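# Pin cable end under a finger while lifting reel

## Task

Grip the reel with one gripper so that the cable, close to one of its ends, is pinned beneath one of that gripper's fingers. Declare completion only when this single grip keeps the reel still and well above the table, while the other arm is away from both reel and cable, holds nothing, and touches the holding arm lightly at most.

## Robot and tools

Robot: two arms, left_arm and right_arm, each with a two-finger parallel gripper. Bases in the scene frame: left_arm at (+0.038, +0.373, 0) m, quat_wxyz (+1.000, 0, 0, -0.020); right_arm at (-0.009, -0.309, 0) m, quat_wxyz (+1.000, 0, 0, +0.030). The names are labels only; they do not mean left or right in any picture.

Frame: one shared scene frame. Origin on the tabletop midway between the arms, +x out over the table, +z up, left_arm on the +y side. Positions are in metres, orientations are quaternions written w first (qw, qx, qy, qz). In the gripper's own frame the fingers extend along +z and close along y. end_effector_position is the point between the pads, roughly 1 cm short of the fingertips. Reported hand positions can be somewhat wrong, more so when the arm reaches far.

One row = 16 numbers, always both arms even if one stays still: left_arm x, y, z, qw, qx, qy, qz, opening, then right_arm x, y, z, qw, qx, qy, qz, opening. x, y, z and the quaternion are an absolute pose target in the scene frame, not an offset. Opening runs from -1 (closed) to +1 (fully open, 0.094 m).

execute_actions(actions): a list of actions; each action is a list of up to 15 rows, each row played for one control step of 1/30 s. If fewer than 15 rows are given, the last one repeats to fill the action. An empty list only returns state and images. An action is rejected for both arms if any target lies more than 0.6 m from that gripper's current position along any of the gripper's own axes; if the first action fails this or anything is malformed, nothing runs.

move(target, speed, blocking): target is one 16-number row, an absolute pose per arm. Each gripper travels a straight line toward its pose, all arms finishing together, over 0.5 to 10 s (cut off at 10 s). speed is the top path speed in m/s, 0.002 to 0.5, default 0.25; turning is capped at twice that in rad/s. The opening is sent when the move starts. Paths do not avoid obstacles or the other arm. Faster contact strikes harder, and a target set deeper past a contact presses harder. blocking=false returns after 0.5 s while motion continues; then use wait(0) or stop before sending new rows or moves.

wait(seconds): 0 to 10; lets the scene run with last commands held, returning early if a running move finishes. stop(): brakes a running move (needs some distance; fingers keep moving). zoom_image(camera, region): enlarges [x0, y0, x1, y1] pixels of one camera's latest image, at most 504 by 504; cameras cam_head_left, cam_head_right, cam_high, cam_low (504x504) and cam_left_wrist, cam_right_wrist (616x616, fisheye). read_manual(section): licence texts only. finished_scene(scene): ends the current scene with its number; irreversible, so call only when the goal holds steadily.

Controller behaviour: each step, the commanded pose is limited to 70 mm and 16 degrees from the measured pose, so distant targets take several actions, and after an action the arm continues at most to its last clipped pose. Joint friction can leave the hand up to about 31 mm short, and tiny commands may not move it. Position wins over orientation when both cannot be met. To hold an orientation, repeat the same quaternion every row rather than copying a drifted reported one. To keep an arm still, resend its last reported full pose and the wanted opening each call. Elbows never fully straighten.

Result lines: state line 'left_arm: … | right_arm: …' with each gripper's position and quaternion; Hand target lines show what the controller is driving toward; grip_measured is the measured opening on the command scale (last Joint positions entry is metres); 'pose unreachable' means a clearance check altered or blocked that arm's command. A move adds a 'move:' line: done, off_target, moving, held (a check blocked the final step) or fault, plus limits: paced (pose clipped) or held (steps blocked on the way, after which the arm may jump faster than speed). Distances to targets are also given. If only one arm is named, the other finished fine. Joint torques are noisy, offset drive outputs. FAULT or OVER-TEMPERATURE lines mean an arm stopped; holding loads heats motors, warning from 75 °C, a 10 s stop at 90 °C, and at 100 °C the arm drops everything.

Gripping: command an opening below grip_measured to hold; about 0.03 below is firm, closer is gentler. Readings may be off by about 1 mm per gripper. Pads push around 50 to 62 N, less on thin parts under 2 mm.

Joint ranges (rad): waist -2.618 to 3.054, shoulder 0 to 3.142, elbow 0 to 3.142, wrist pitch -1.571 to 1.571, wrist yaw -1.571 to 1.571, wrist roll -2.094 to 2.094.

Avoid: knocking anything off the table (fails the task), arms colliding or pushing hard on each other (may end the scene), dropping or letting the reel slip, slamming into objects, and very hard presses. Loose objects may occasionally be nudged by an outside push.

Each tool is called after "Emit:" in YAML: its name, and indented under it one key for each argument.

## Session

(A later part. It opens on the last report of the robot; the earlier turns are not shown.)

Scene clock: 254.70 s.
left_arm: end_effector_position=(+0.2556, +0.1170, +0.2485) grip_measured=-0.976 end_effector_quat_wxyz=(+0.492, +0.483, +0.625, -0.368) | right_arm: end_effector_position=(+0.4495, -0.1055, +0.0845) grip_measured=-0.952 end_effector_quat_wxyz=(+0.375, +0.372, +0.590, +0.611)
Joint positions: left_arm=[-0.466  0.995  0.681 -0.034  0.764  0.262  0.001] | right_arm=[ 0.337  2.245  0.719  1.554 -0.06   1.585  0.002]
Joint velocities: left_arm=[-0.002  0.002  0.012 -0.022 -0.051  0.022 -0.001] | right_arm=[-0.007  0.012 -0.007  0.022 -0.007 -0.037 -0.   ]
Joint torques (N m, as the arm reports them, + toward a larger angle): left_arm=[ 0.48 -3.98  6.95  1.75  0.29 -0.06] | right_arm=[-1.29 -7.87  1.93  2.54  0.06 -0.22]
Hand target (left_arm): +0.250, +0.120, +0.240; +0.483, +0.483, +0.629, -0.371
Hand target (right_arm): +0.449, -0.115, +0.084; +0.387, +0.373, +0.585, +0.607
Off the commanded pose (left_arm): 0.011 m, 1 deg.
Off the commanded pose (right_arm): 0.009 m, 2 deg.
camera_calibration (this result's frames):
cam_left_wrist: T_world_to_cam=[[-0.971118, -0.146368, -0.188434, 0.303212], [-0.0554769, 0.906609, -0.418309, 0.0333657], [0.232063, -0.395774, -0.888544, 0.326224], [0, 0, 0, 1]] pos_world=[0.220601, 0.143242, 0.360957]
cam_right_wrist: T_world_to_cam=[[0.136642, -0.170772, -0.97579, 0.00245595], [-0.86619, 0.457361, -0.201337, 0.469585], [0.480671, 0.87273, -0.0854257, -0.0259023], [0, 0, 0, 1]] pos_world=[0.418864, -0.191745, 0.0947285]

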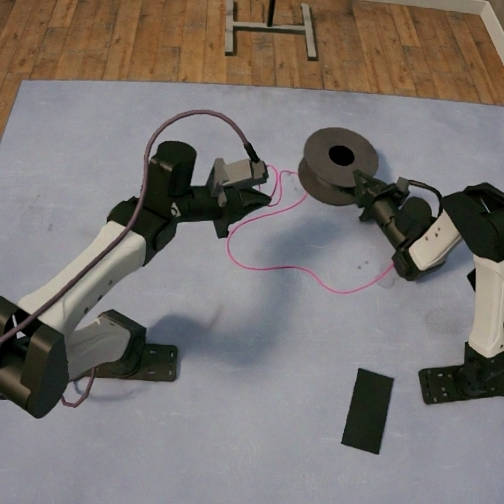

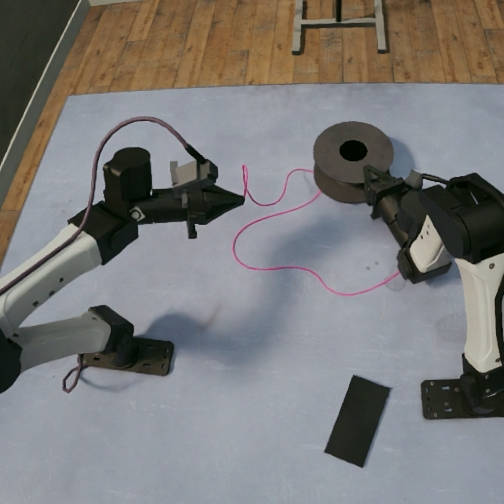

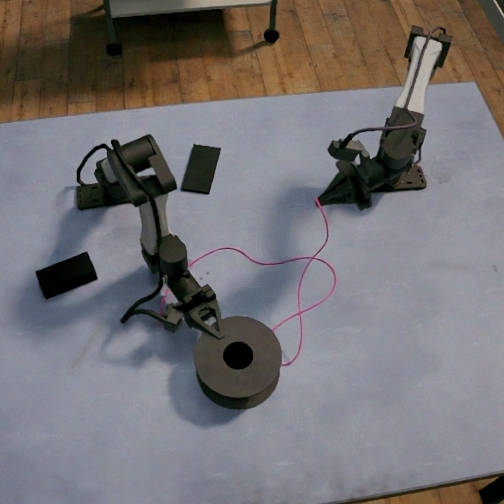

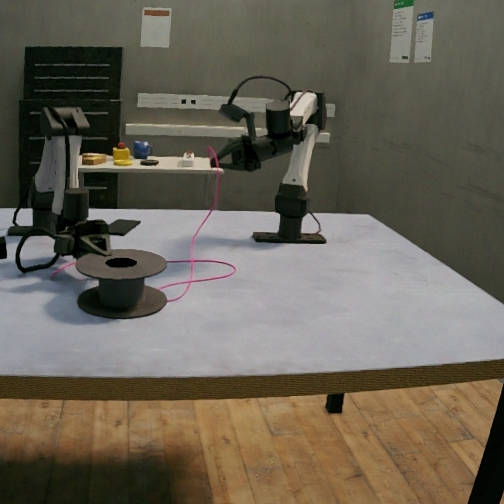

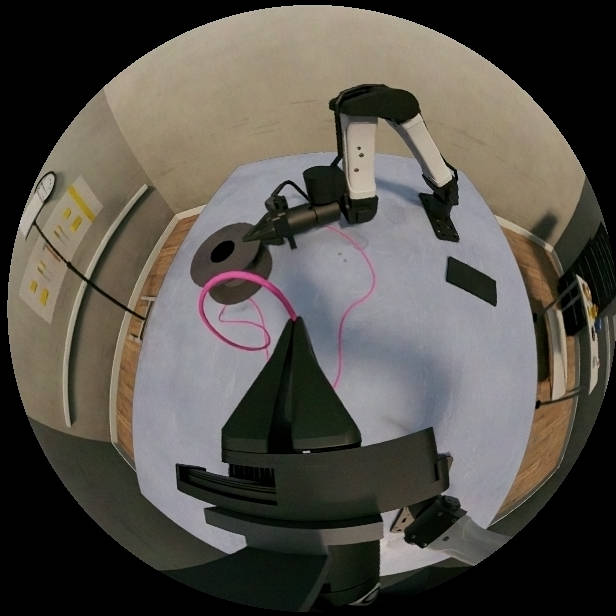

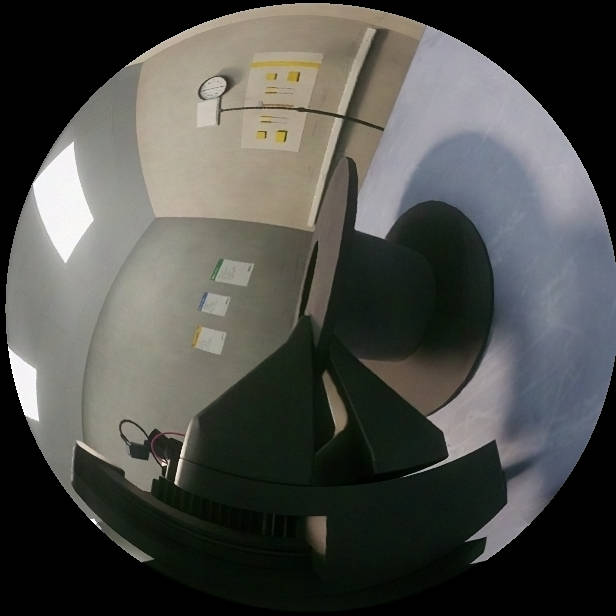

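Emit:
move:
  target: [0.25,0.12,0.24,0.483,0.483,0.629,-0.371,-1,0.45,-0.115,0.082,0.39,0.37,0.58,0.612,0]

Emit:
move:
  target: [0.42,-0.03,0.13,0.231,0.433,0.866,-0.119,-1,0.40,-0.14,0.09,0.39,0.37,0.58,0.612,0]
  speed: 0.15

Scene clock: 291.17 s.
left_arm: end_effector_position=(+0.2556, +0.1170, +0.2485) grip_measured=-0.976 end_effector_quat_wxyz=(+0.492, +0.483, +0.625, -0.368) | right_arm: end_effector_position=(+0.4495, -0.1056, +0.0865) grip_measured=-0.002 end_effector_quat_wxyz=(+0.378, +0.369, +0.588, +0.612)
Joint positions: left_arm=[-0.466  0.995  0.681 -0.034  0.764  0.262  0.001] | right_arm=[ 0.337  2.245  0.719  1.562 -0.06   1.58   0.047]
Joint velocities: left_arm=[-0.002  0.002  0.002  0.022  0.007 -0.022  0.001] | right_arm=[ 0.012  0.002 -0.012  0.051 -0.037  0.007  0.001]
Joint torques (N m, as the arm reports them, + toward a larger angle): left_arm=[ 0.43 -3.94  6.98  1.74  0.28 -0.08] | right_arm=[-1.24 -7.4   2.21  2.48  0.07 -0.18]
Hand target (left_arm): +0.250, +0.120, +0.240; +0.483, +0.483, +0.629, -0.371
Hand target (right_arm): +0.450, -0.115, +0.082; +0.386, +0.374, +0.586, +0.606
Off the commanded pose (left_arm): 0.011 m, 1 deg.
Off the commanded pose (right_arm): 0.010 m, 2 deg.
joint sent to its limit (right arm) — the command would take joint 4 (wrist pitch) past its upper limit, so that joint was sent only as far as its limit.
move: off_target (left_arm)
camera_calibration (this result's frames):
cam_left_wrist: T_world_to_cam=[[-0.971118, -0.146368, -0.188434, 0.303212], [-0.0554769, 0.906609, -0.418309, 0.0333657], [0.232063, -0.395774, -0.888544, 0.326224], [0, 0, 0, 1]] pos_world=[0.220601, 0.143242, 0.360957]
cam_right_wrist: T_world_to_cam=[[0.14563, -0.171444, -0.974371, 0.000145191], [-0.86423, 0.457338, -0.209638, 0.469776], [0.481558, 0.87261, -0.0815653, -0.026431], [0, 0, 0, 1]] pos_world=[0.418702, -0.191758, 0.0964688]

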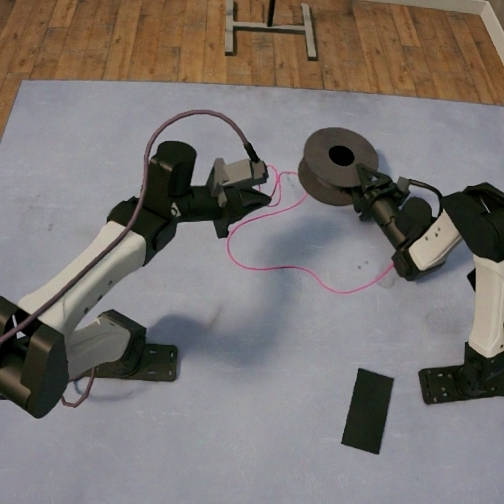

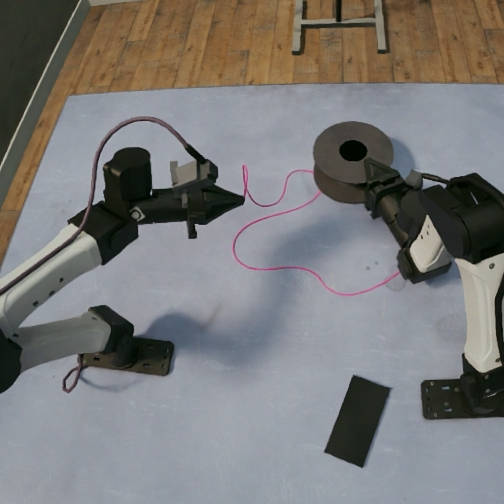

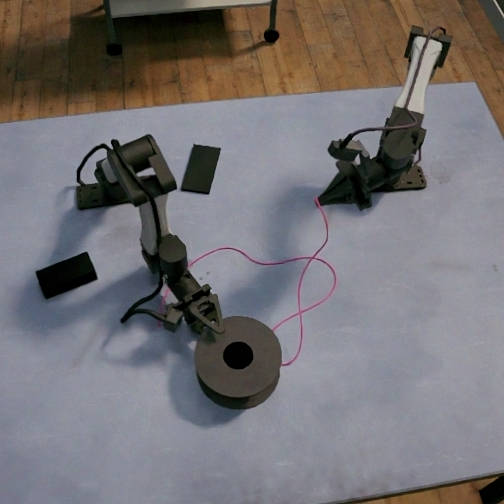

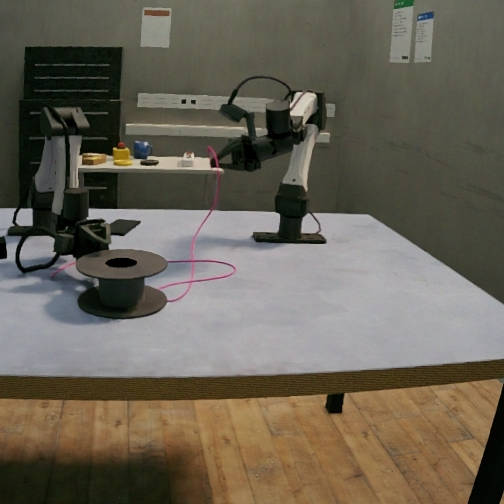

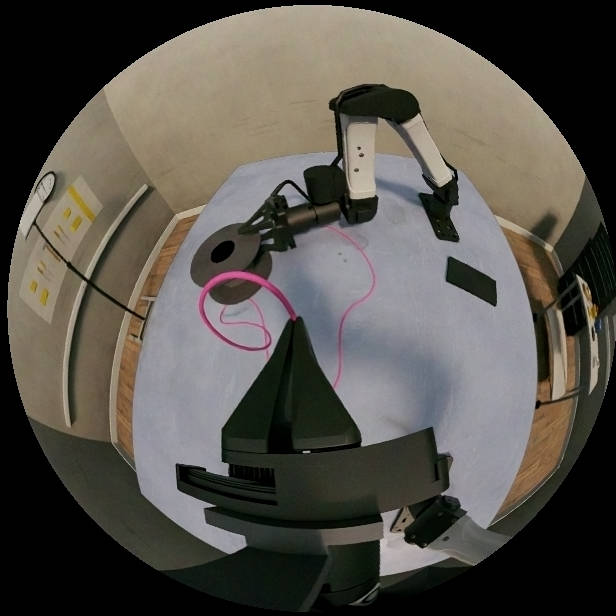

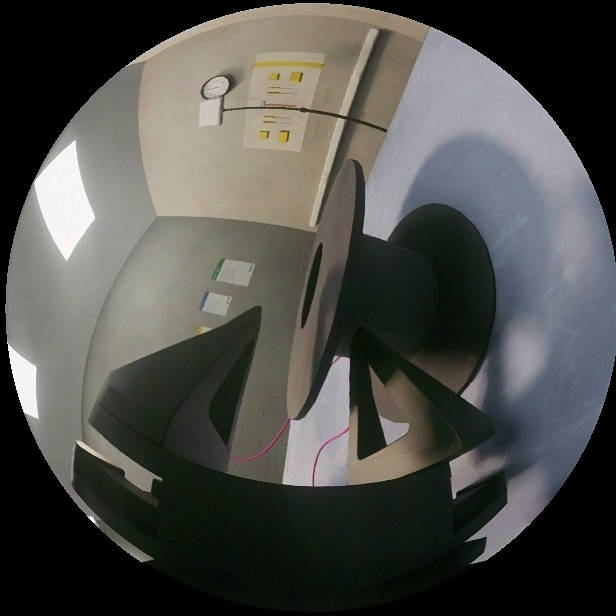

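Scene clock: 294.77 s.
left_arm: end_effector_position=(+0.4226, -0.0329, +0.1342) grip_measured=-0.976 end_effector_quat_wxyz=(+0.237, +0.431, +0.861, -0.133) | right_arm: end_effector_position=(+0.4034, -0.1343, +0.0824) grip_measured=-0.002 end_effector_quat_wxyz=(+0.367, +0.390, +0.610, +0.584)
Joint positions: left_arm=[-0.742  2.227  2.071 -0.874  0.101  0.118  0.001] | right_arm=[ 0.315  2.097  0.484  1.564 -0.067  1.575  0.047]
Joint velocities: left_arm=[-0.002 -0.002  0.007  0.051 -0.037 -0.007  0.   ] | right_arm=[-0.002 -0.002 -0.017  0.066 -0.022  0.081  0.001]
Joint torques (N m, as the arm reports them, + toward a larger angle): left_arm=[ -0.3  -12.97  10.02   1.22  -0.06  -0.16] | right_arm=[-1.01 -8.45  1.16  2.45 -0.07 -0.17]
Hand target (left_arm): +0.421, -0.034, +0.125; +0.227, +0.430, +0.865, -0.126
Hand target (right_arm): +0.401, -0.140, +0.091; +0.375, +0.385, +0.605, +0.588
Off the commanded pose (left_arm): 0.006 m, 2 deg.
Off the commanded pose (right_arm): 0.010 m, 6 deg.
joint sent to its limit (right arm) — the command would take joint 4 (wrist pitch) past its upper limit, so that joint was sent only as far as its limit.
move: off_target (right_arm)
camera_calibration (this result's frames):
cam_left_wrist: T_world_to_cam=[[-0.908221, -0.418031, -0.01961, 0.363724], [-0.402568, 0.859903, 0.313858, 0.177559], [-0.11434, 0.292946, -0.949268, 0.303742], [0, 0, 0, 1]] pos_world=[0.436551, -0.0896161, 0.239737]
cam_right_wrist: T_world_to_cam=[[0.0685207, -0.209178, -0.975474, 0.0241088], [-0.871126, 0.464022, -0.160694, 0.441873], [0.486255, 0.860772, -0.150425, 0.0226631], [0, 0, 0, 1]] pos_world=[0.372255, -0.219504, 0.0979332]

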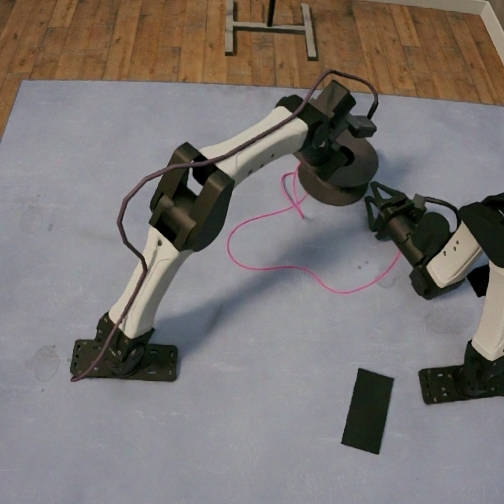

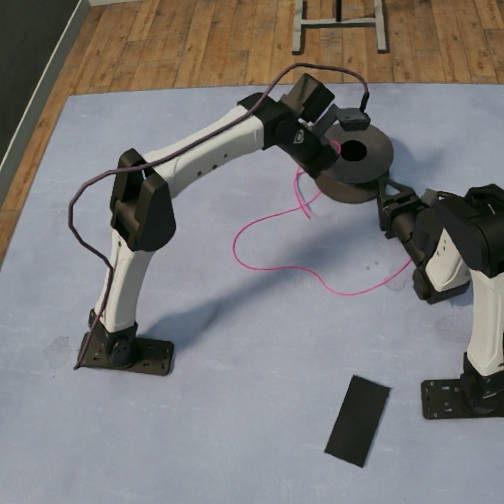

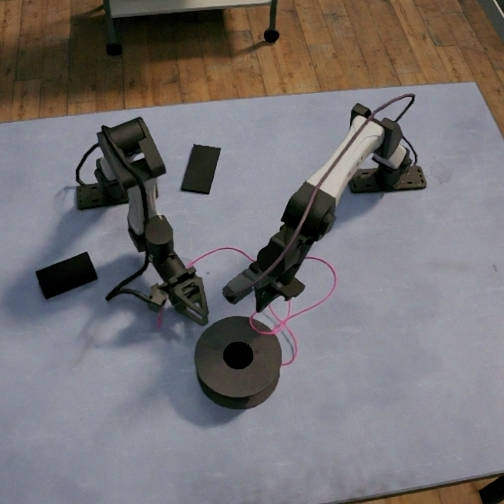

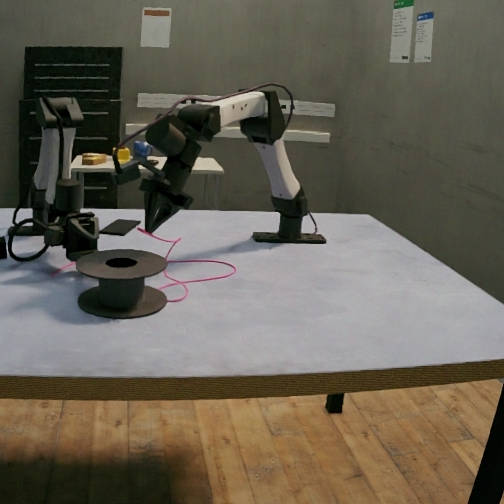

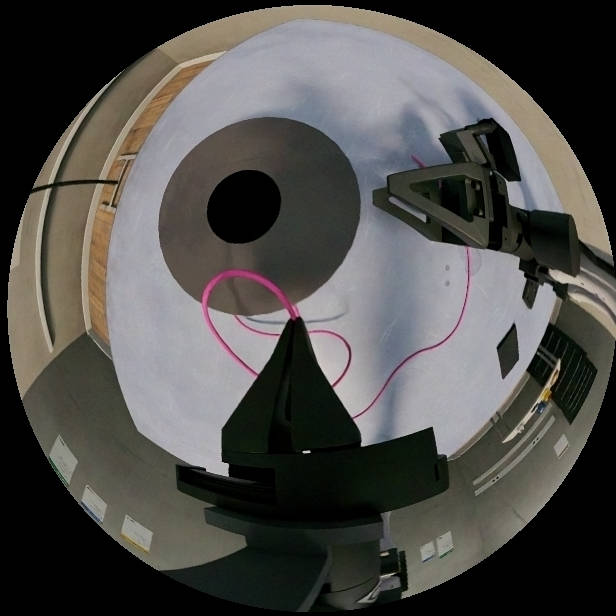

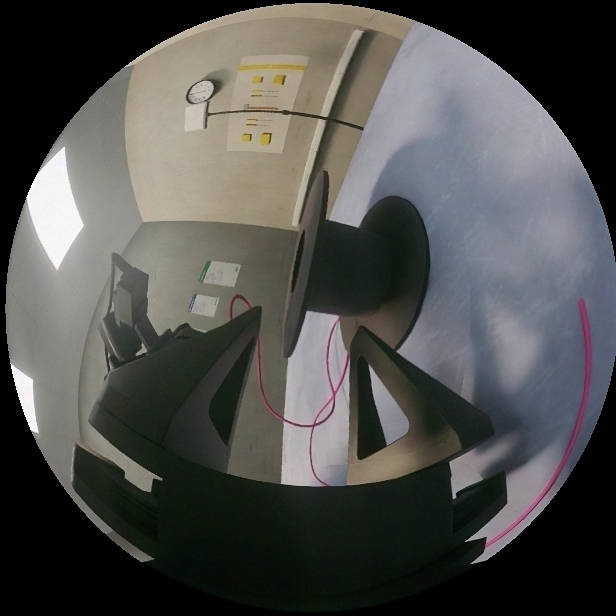

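Emit:
move:
  target: [0.48,-0.07,0.15,0.247,0.918,0.306,0.079,-1,0.37,-0.16,0.09,0.39,0.37,0.58,0.612,0]
  speed: 0.25

Scene clock: 308.77 s.
left_arm: end_effector_position=(+0.4708, -0.0706, +0.1574) grip_measured=-0.976 end_effector_quat_wxyz=(+0.297, +0.901, +0.303, +0.094) | right_arm: end_effector_position=(+0.3734, -0.1547, +0.0835) grip_measured=-0.002 end_effector_quat_wxyz=(+0.359, +0.397, +0.622, +0.572)
Joint positions: left_arm=[-0.731  2.636  2.868 -1.176  0.1    1.691  0.001] | right_arm=[ 0.281  1.993  0.339  1.566 -0.102  1.569  0.047]
Joint velocities: left_arm=[-0.007 -0.007  0.017 -0.007  0.066  0.007  0.   ] | right_arm=[ 0.007  0.017 -0.002 -0.11  -0.066  0.051 -0.   ]
Joint torques (N m, as the arm reports them, + toward a larger angle): left_arm=[  0.68 -15.04   9.13   1.39  -0.02  -0.01] | right_arm=[-1.06 -7.4   0.88  2.45 -0.09 -0.18]
Hand target (left_arm): +0.478, -0.068, +0.149; +0.292, +0.902, +0.303, +0.101
Hand target (right_arm): +0.371, -0.160, +0.090; +0.366, +0.392, +0.617, +0.576
Off the commanded pose (left_arm): 0.012 m, 6 deg.
Off the commanded pose (right_arm): 0.009 m, 8 deg.
elbow stopped short (left arm): the move would have taken joint 3 (elbow) straighter than the controller allows; a more bent joint 3 avoids this.
joint sent to its limit (right arm) — the command would take joint 4 (wrist pitch) past its upper limit, so that joint was sent only as far as its limit.
move: off_target (left_arm, right_arm)
camera_calibration (this result's frames):
cam_left_wrist: T_world_to_cam=[[-0.345716, 0.777451, -0.525405, 0.29135], [0.324884, 0.624473, 0.710271, -0.199421], [0.880302, 0.0748561, -0.468471, -0.216959], [0, 0, 0, 1]] pos_world=[0.356502, -0.0857372, 0.193081]
cam_right_wrist: T_world_to_cam=[[0.0340763, -0.225058, -0.973749, 0.033197], [-0.877285, 0.459997, -0.137018, 0.425055], [0.478759, 0.858925, -0.181765, 0.0601145], [0, 0, 0, 1]] pos_world=[0.342982, -0.239686, 0.101492]

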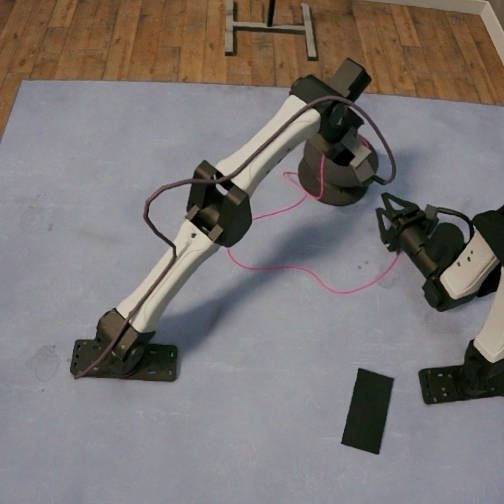

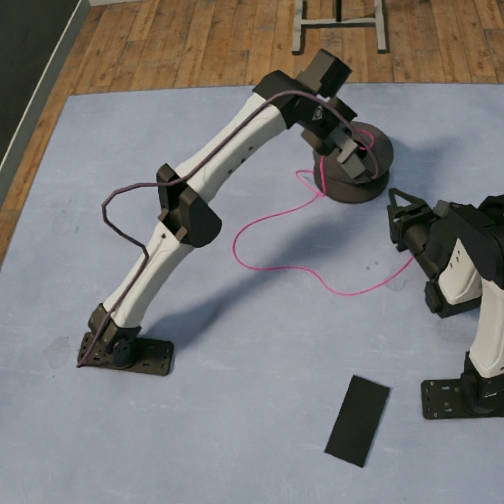

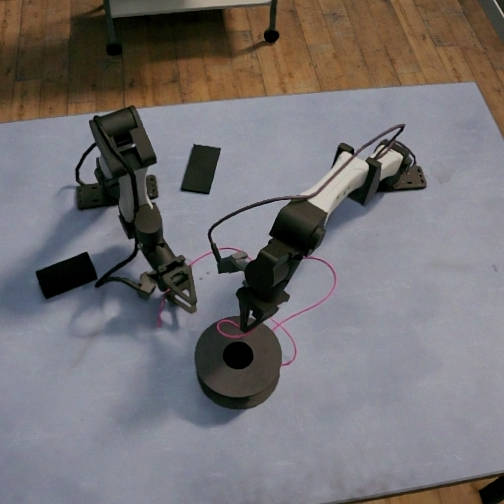

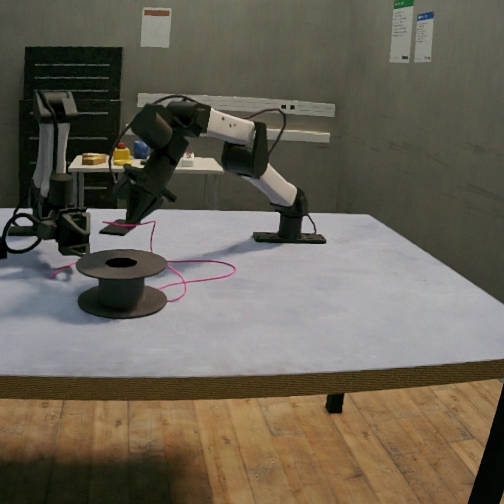

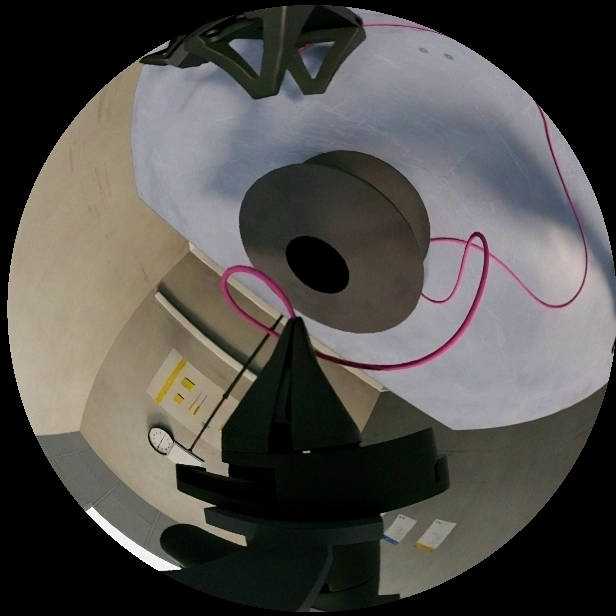

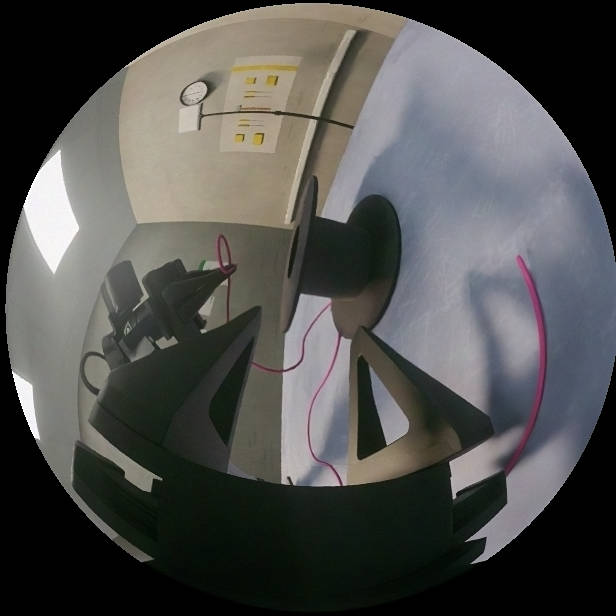

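Emit:
move:
  target: [0.445,-0.055,0.095,0.27,0.91,0.305,0.085,-1,0.37,-0.16,0.09,0.39,0.37,0.58,0.612,0]
  speed: 0.08

Scene clock: 317.90 s.
left_arm: end_effector_position=(+0.4498, -0.0569, +0.0992) grip_measured=-0.976 end_effector_quat_wxyz=(+0.275, +0.909, +0.302, +0.083) | right_arm: end_effector_position=(+0.3734, -0.1547, +0.0835) grip_measured=-0.002 end_effector_quat_wxyz=(+0.359, +0.397, +0.622, +0.572)
Joint positions: left_arm=[-0.74   2.37   2.158 -0.783  0.098  1.691  0.001] | right_arm=[ 0.281  1.993  0.339  1.566 -0.102  1.569  0.047]
Joint velocities: left_arm=[-0.012  0.002 -0.002  0.037 -0.095  0.022 -0.   ] | right_arm=[-0.022 -0.002  0.002 -0.051 -0.037  0.007 -0.001]
Joint torques (N m, as the arm reports them, + toward a larger angle): left_arm=[ -0.22 -17.     6.9    1.31  -0.02  -0.21] | right_arm=[-0.96 -7.45  0.83  2.44 -0.07 -0.16]
Hand target (left_arm): +0.446, -0.056, +0.095; +0.270, +0.909, +0.305, +0.084
Hand target (right_arm): +0.370, -0.160, +0.090; +0.366, +0.393, +0.617, +0.576
Off the commanded pose (left_arm): 0.007 m, 1 deg.
Off the commanded pose (right_arm): 0.009 m, 8 deg.
joint sent to its limit (right arm) — the command would take joint 4 (wrist pitch) past its upper limit, so that joint was sent only as far as its limit.
move: off_target (right_arm)
camera_calibration (this result's frames):
cam_left_wrist: T_world_to_cam=[[-0.356578, 0.798801, -0.48453, 0.244973], [0.353906, 0.59546, 0.721233, -0.175602], [0.86464, 0.0856978, -0.495028, -0.216549], [0, 0, 0, 1]] pos_world=[0.336736, -0.0725622, 0.138149]
cam_right_wrist: T_world_to_cam=[[0.0340763, -0.225058, -0.973749, 0.033197], [-0.877285, 0.459997, -0.137018, 0.425055], [0.478759, 0.858925, -0.181765, 0.0601145], [0, 0, 0, 1]] pos_world=[0.342982, -0.239686, 0.101492]

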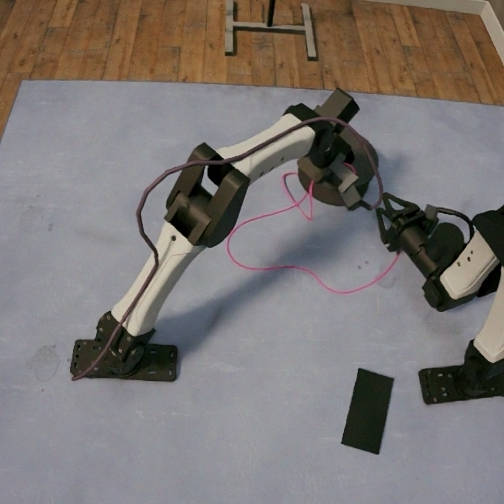

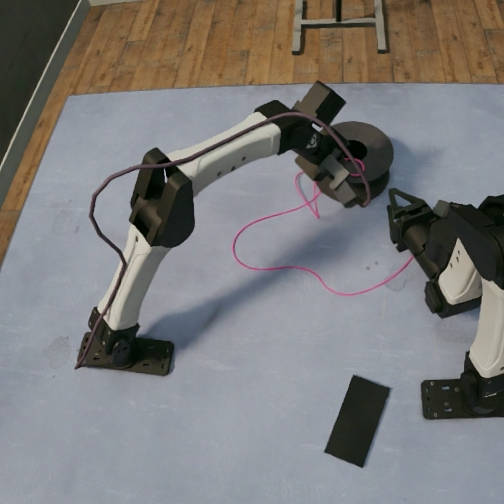

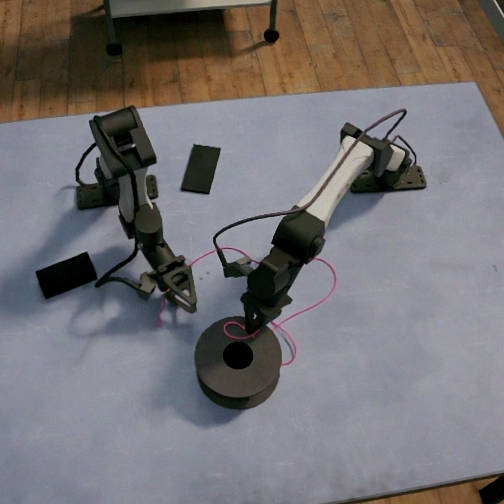

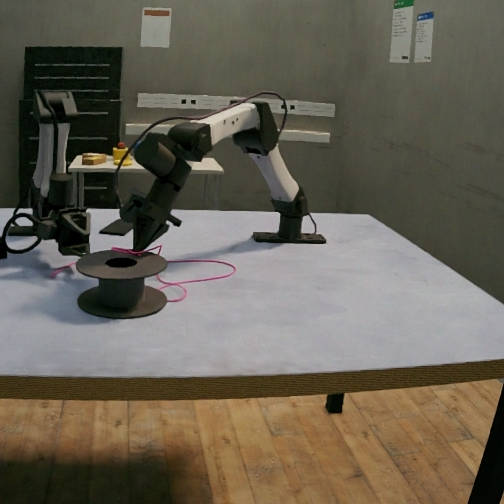

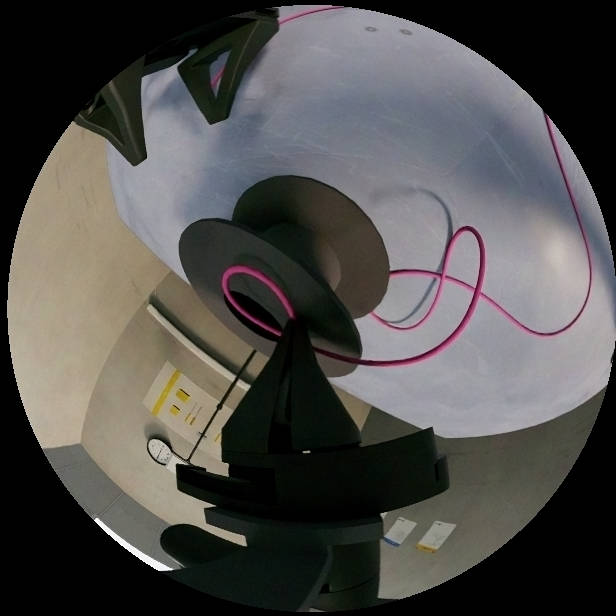

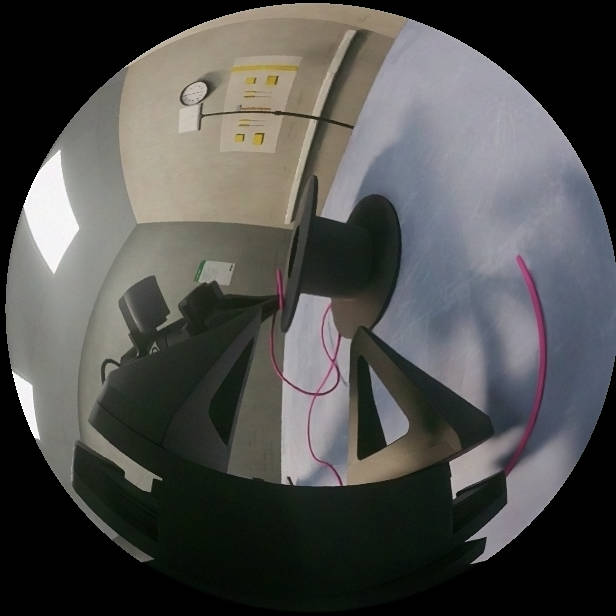

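Emit:
move:
  target: [0.45,-0.075,0.09,0.27,0.91,0.305,0.085,-1,0.445,-0.118,0.088,0.39,0.37,0.58,0.612,0]
  speed: 0.05

Emit:
zoom_image:
  camera: "cam_high"
  region: [170,250,310,390]

Scene clock: 326.93 s.
left_arm: end_effector_position=(+0.4518, -0.0735, +0.1002) grip_measured=-0.976 end_effector_quat_wxyz=(+0.282, +0.907, +0.301, +0.086) | right_arm: end_effector_position=(+0.4404, -0.1244, +0.0800) grip_measured=-0.002 end_effector_quat_wxyz=(+0.381, +0.381, +0.595, +0.596)
Joint positions: left_arm=[-0.76   2.427  2.253 -0.803  0.087  1.675  0.001] | right_arm=[ 0.306  2.215  0.649  1.566 -0.066  1.571  0.047]
Joint velocities: left_arm=[ 0.007 -0.002 -0.017 -0.022 -0.066  0.007  0.001] | right_arm=[-0.022 -0.012 -0.007 -0.022 -0.007  0.022 -0.001]
Joint torques (N m, as the arm reports them, + toward a larger angle): left_arm=[ -0.32 -14.56   9.98   1.21  -0.02  -0.18] | right_arm=[ 1.14 -7.37  4.6   2.43  0.11 -0.07]
Hand target (left_arm): +0.449, -0.075, +0.090; +0.270, +0.909, +0.305, +0.085
Hand target (right_arm): +0.444, -0.118, +0.088; +0.385, +0.374, +0.586, +0.607
Off the commanded pose (left_arm): 0.010 m, 2 deg.
Off the commanded pose (right_arm): 0.011 m, 3 deg.
joint sent to its limit (right arm) — the command would take joint 4 (wrist pitch) past its upper limit, so that joint was sent only as far as its limit.
move: off_target (right_arm)
camera_calibration (this result's frames):
cam_left_wrist: T_world_to_cam=[[-0.350774, 0.793148, -0.49787, 0.257629], [0.345709, 0.603774, 0.718291, -0.162574], [0.870312, 0.0798394, -0.485987, -0.220182], [0, 0, 0, 1]] pos_world=[0.338201, -0.0886008, 0.138036]
cam_right_wrist: T_world_to_cam=[[0.112832, -0.195677, -0.974156, 0.00330363], [-0.858456, 0.474479, -0.194739, 0.467544], [0.500322, 0.858243, -0.114444, -0.0135958], [0, 0, 0, 1]] pos_world=[0.407795, -0.209525, 0.0927113]

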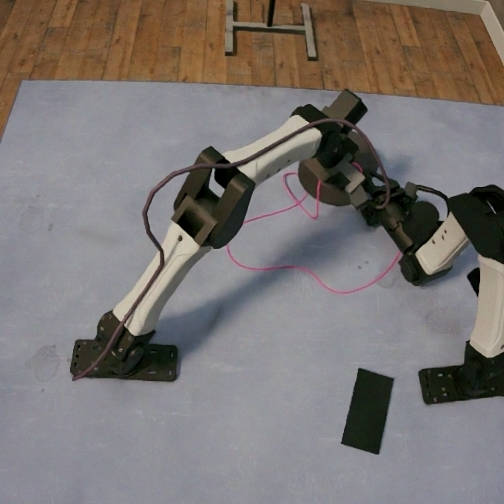

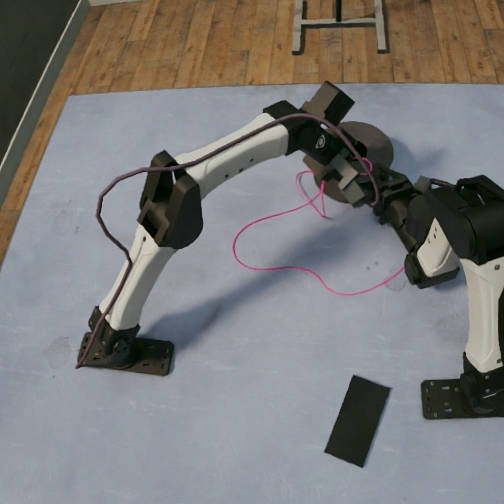

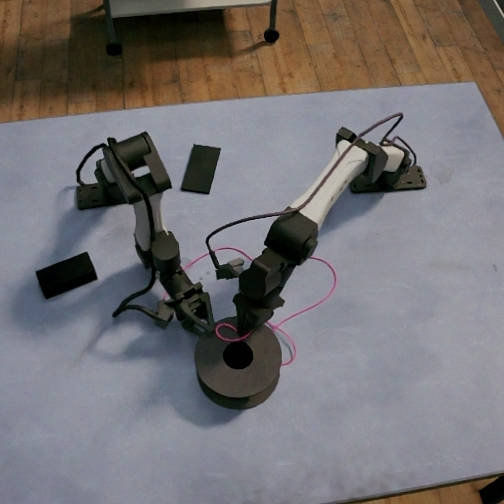

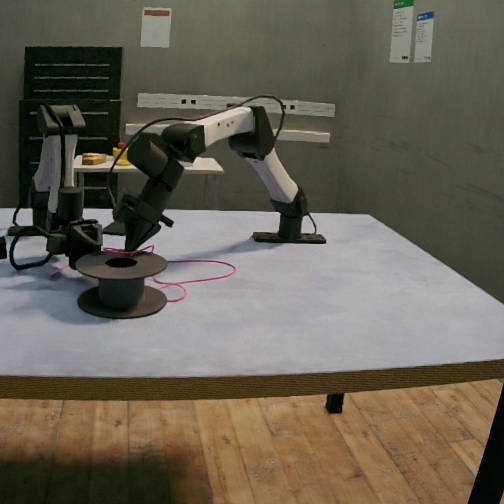

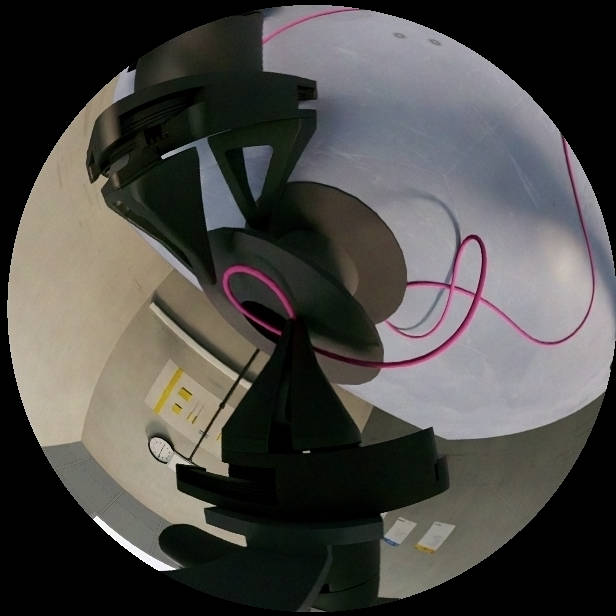

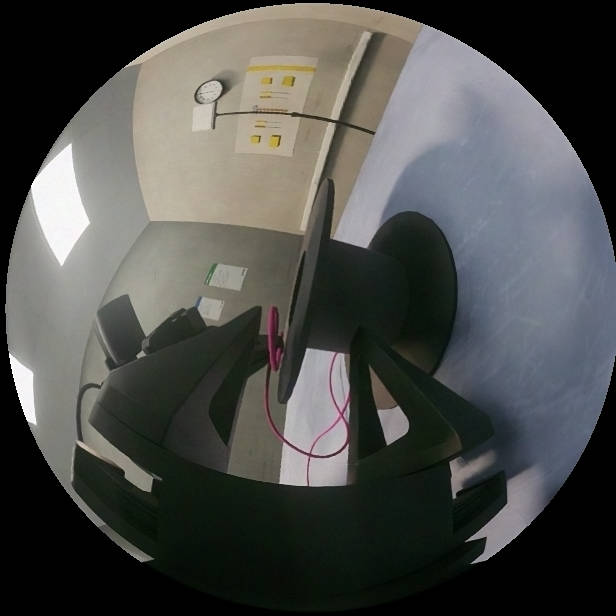

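Region (170, 250, 310, 390) of cam_high's 504x504 image, scaled by 3.600, with more detail than that image has.

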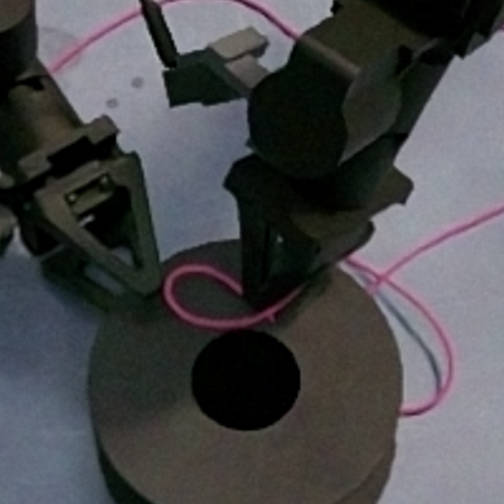

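Right needs about +2.5 cm in y, a bit forward and higher.

Emit:
move:
  target: [0.45,-0.075,0.084,0.27,0.91,0.305,0.085,-1,0.46,-0.093,0.098,0.39,0.37,0.58,0.612,0]
  speed: 0.03

Emit:
zoom_image:
  camera: "cam_high"
  region: [170,250,310,390]

Scene clock: 334.67 s.
left_arm: end_effector_position=(+0.4522, -0.0736, +0.1008) grip_measured=-0.976 end_effector_quat_wxyz=(+0.283, +0.906, +0.301, +0.087) | right_arm: end_effector_position=(+0.4560, -0.1000, +0.0937) grip_measured=-0.002 end_effector_quat_wxyz=(+0.388, +0.374, +0.585, +0.606)
Joint positions: left_arm=[-0.76   2.427  2.255 -0.803  0.086  1.674  0.001] | right_arm=[ 0.357  2.224  0.749  1.51  -0.015  1.571  0.047]
Joint velocities: left_arm=[-0.012  0.002 -0.017 -0.037 -0.022 -0.007 -0.001] | right_arm=[-0.012 -0.012 -0.002 -0.11  -0.022  0.007 -0.   ]
Joint torques (N m, as the arm reports them, + toward a larger angle): left_arm=[ -0.3  -14.49   8.11   1.34  -0.04  -0.23] | right_arm=[ 1.18 -7.87  5.16  2.21  0.12 -0.09]
Hand target (left_arm): +0.450, -0.075, +0.084; +0.270, +0.909, +0.305, +0.085
Hand target (right_arm): +0.459, -0.093, +0.098; +0.389, +0.370, +0.580, +0.613
Off the commanded pose (left_arm): 0.017 m, 2 deg.
Off the commanded pose (right_arm): 0.009 m, 1 deg.
move: off_target (left_arm)
camera_calibration (this result's frames):
cam_left_wrist: T_world_to_cam=[[-0.350955, 0.792225, -0.49921, 0.258293], [0.34375, 0.604899, 0.718285, -0.162049], [0.871015, 0.0804818, -0.48462, -0.220671], [0, 0, 0, 1]] pos_world=[0.338561, -0.0888429, 0.138398]
cam_right_wrist: T_world_to_cam=[[0.143992, -0.18187, -0.972723, 0.00672592], [-0.851695, 0.477724, -0.215396, 0.471209], [0.503867, 0.859478, -0.0861093, -0.0448811], [0, 0, 0, 1]] pos_world=[0.422972, -0.18531, 0.104174]

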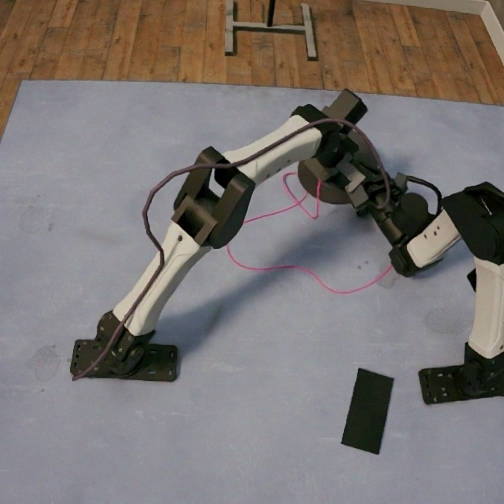

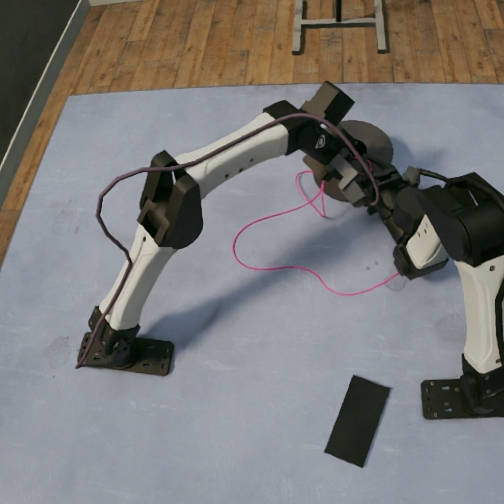

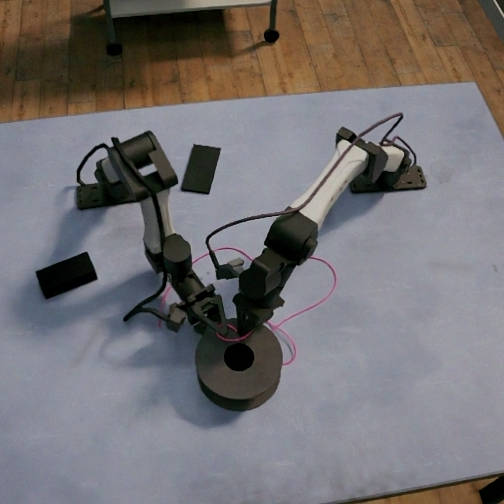

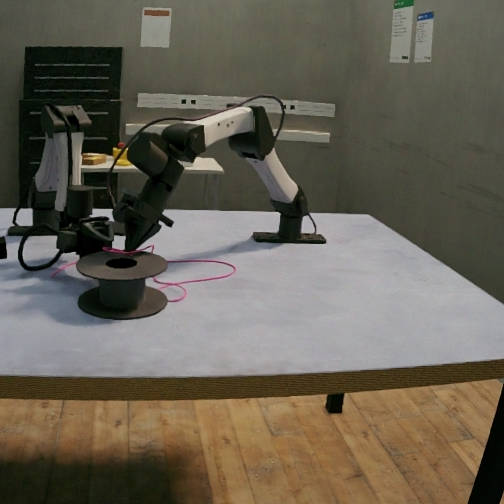

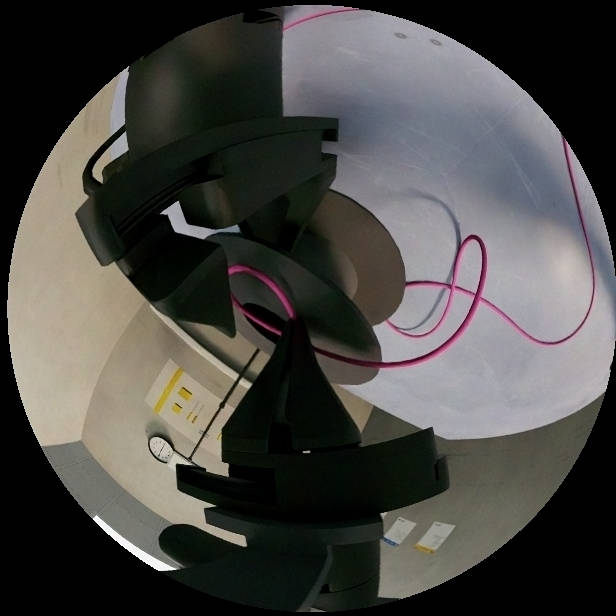

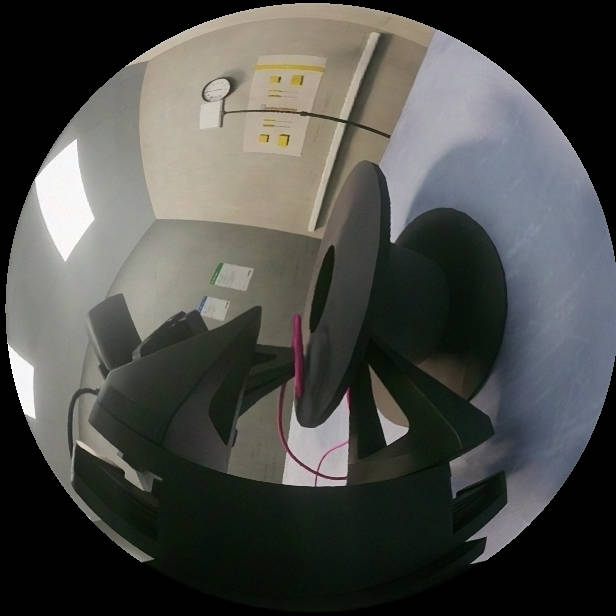

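Region (170, 250, 310, 390) of cam_high's 504x504 image, scaled by 3.600, with more detail than that image has.

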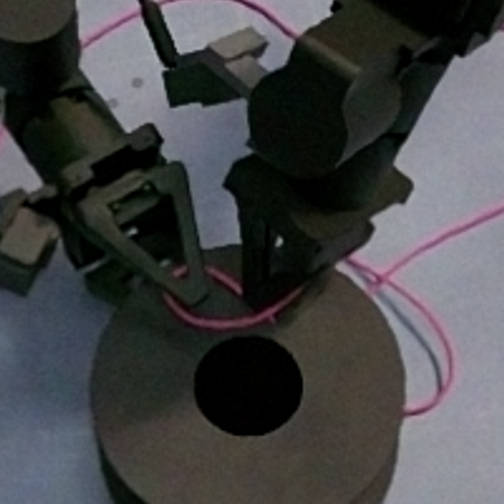

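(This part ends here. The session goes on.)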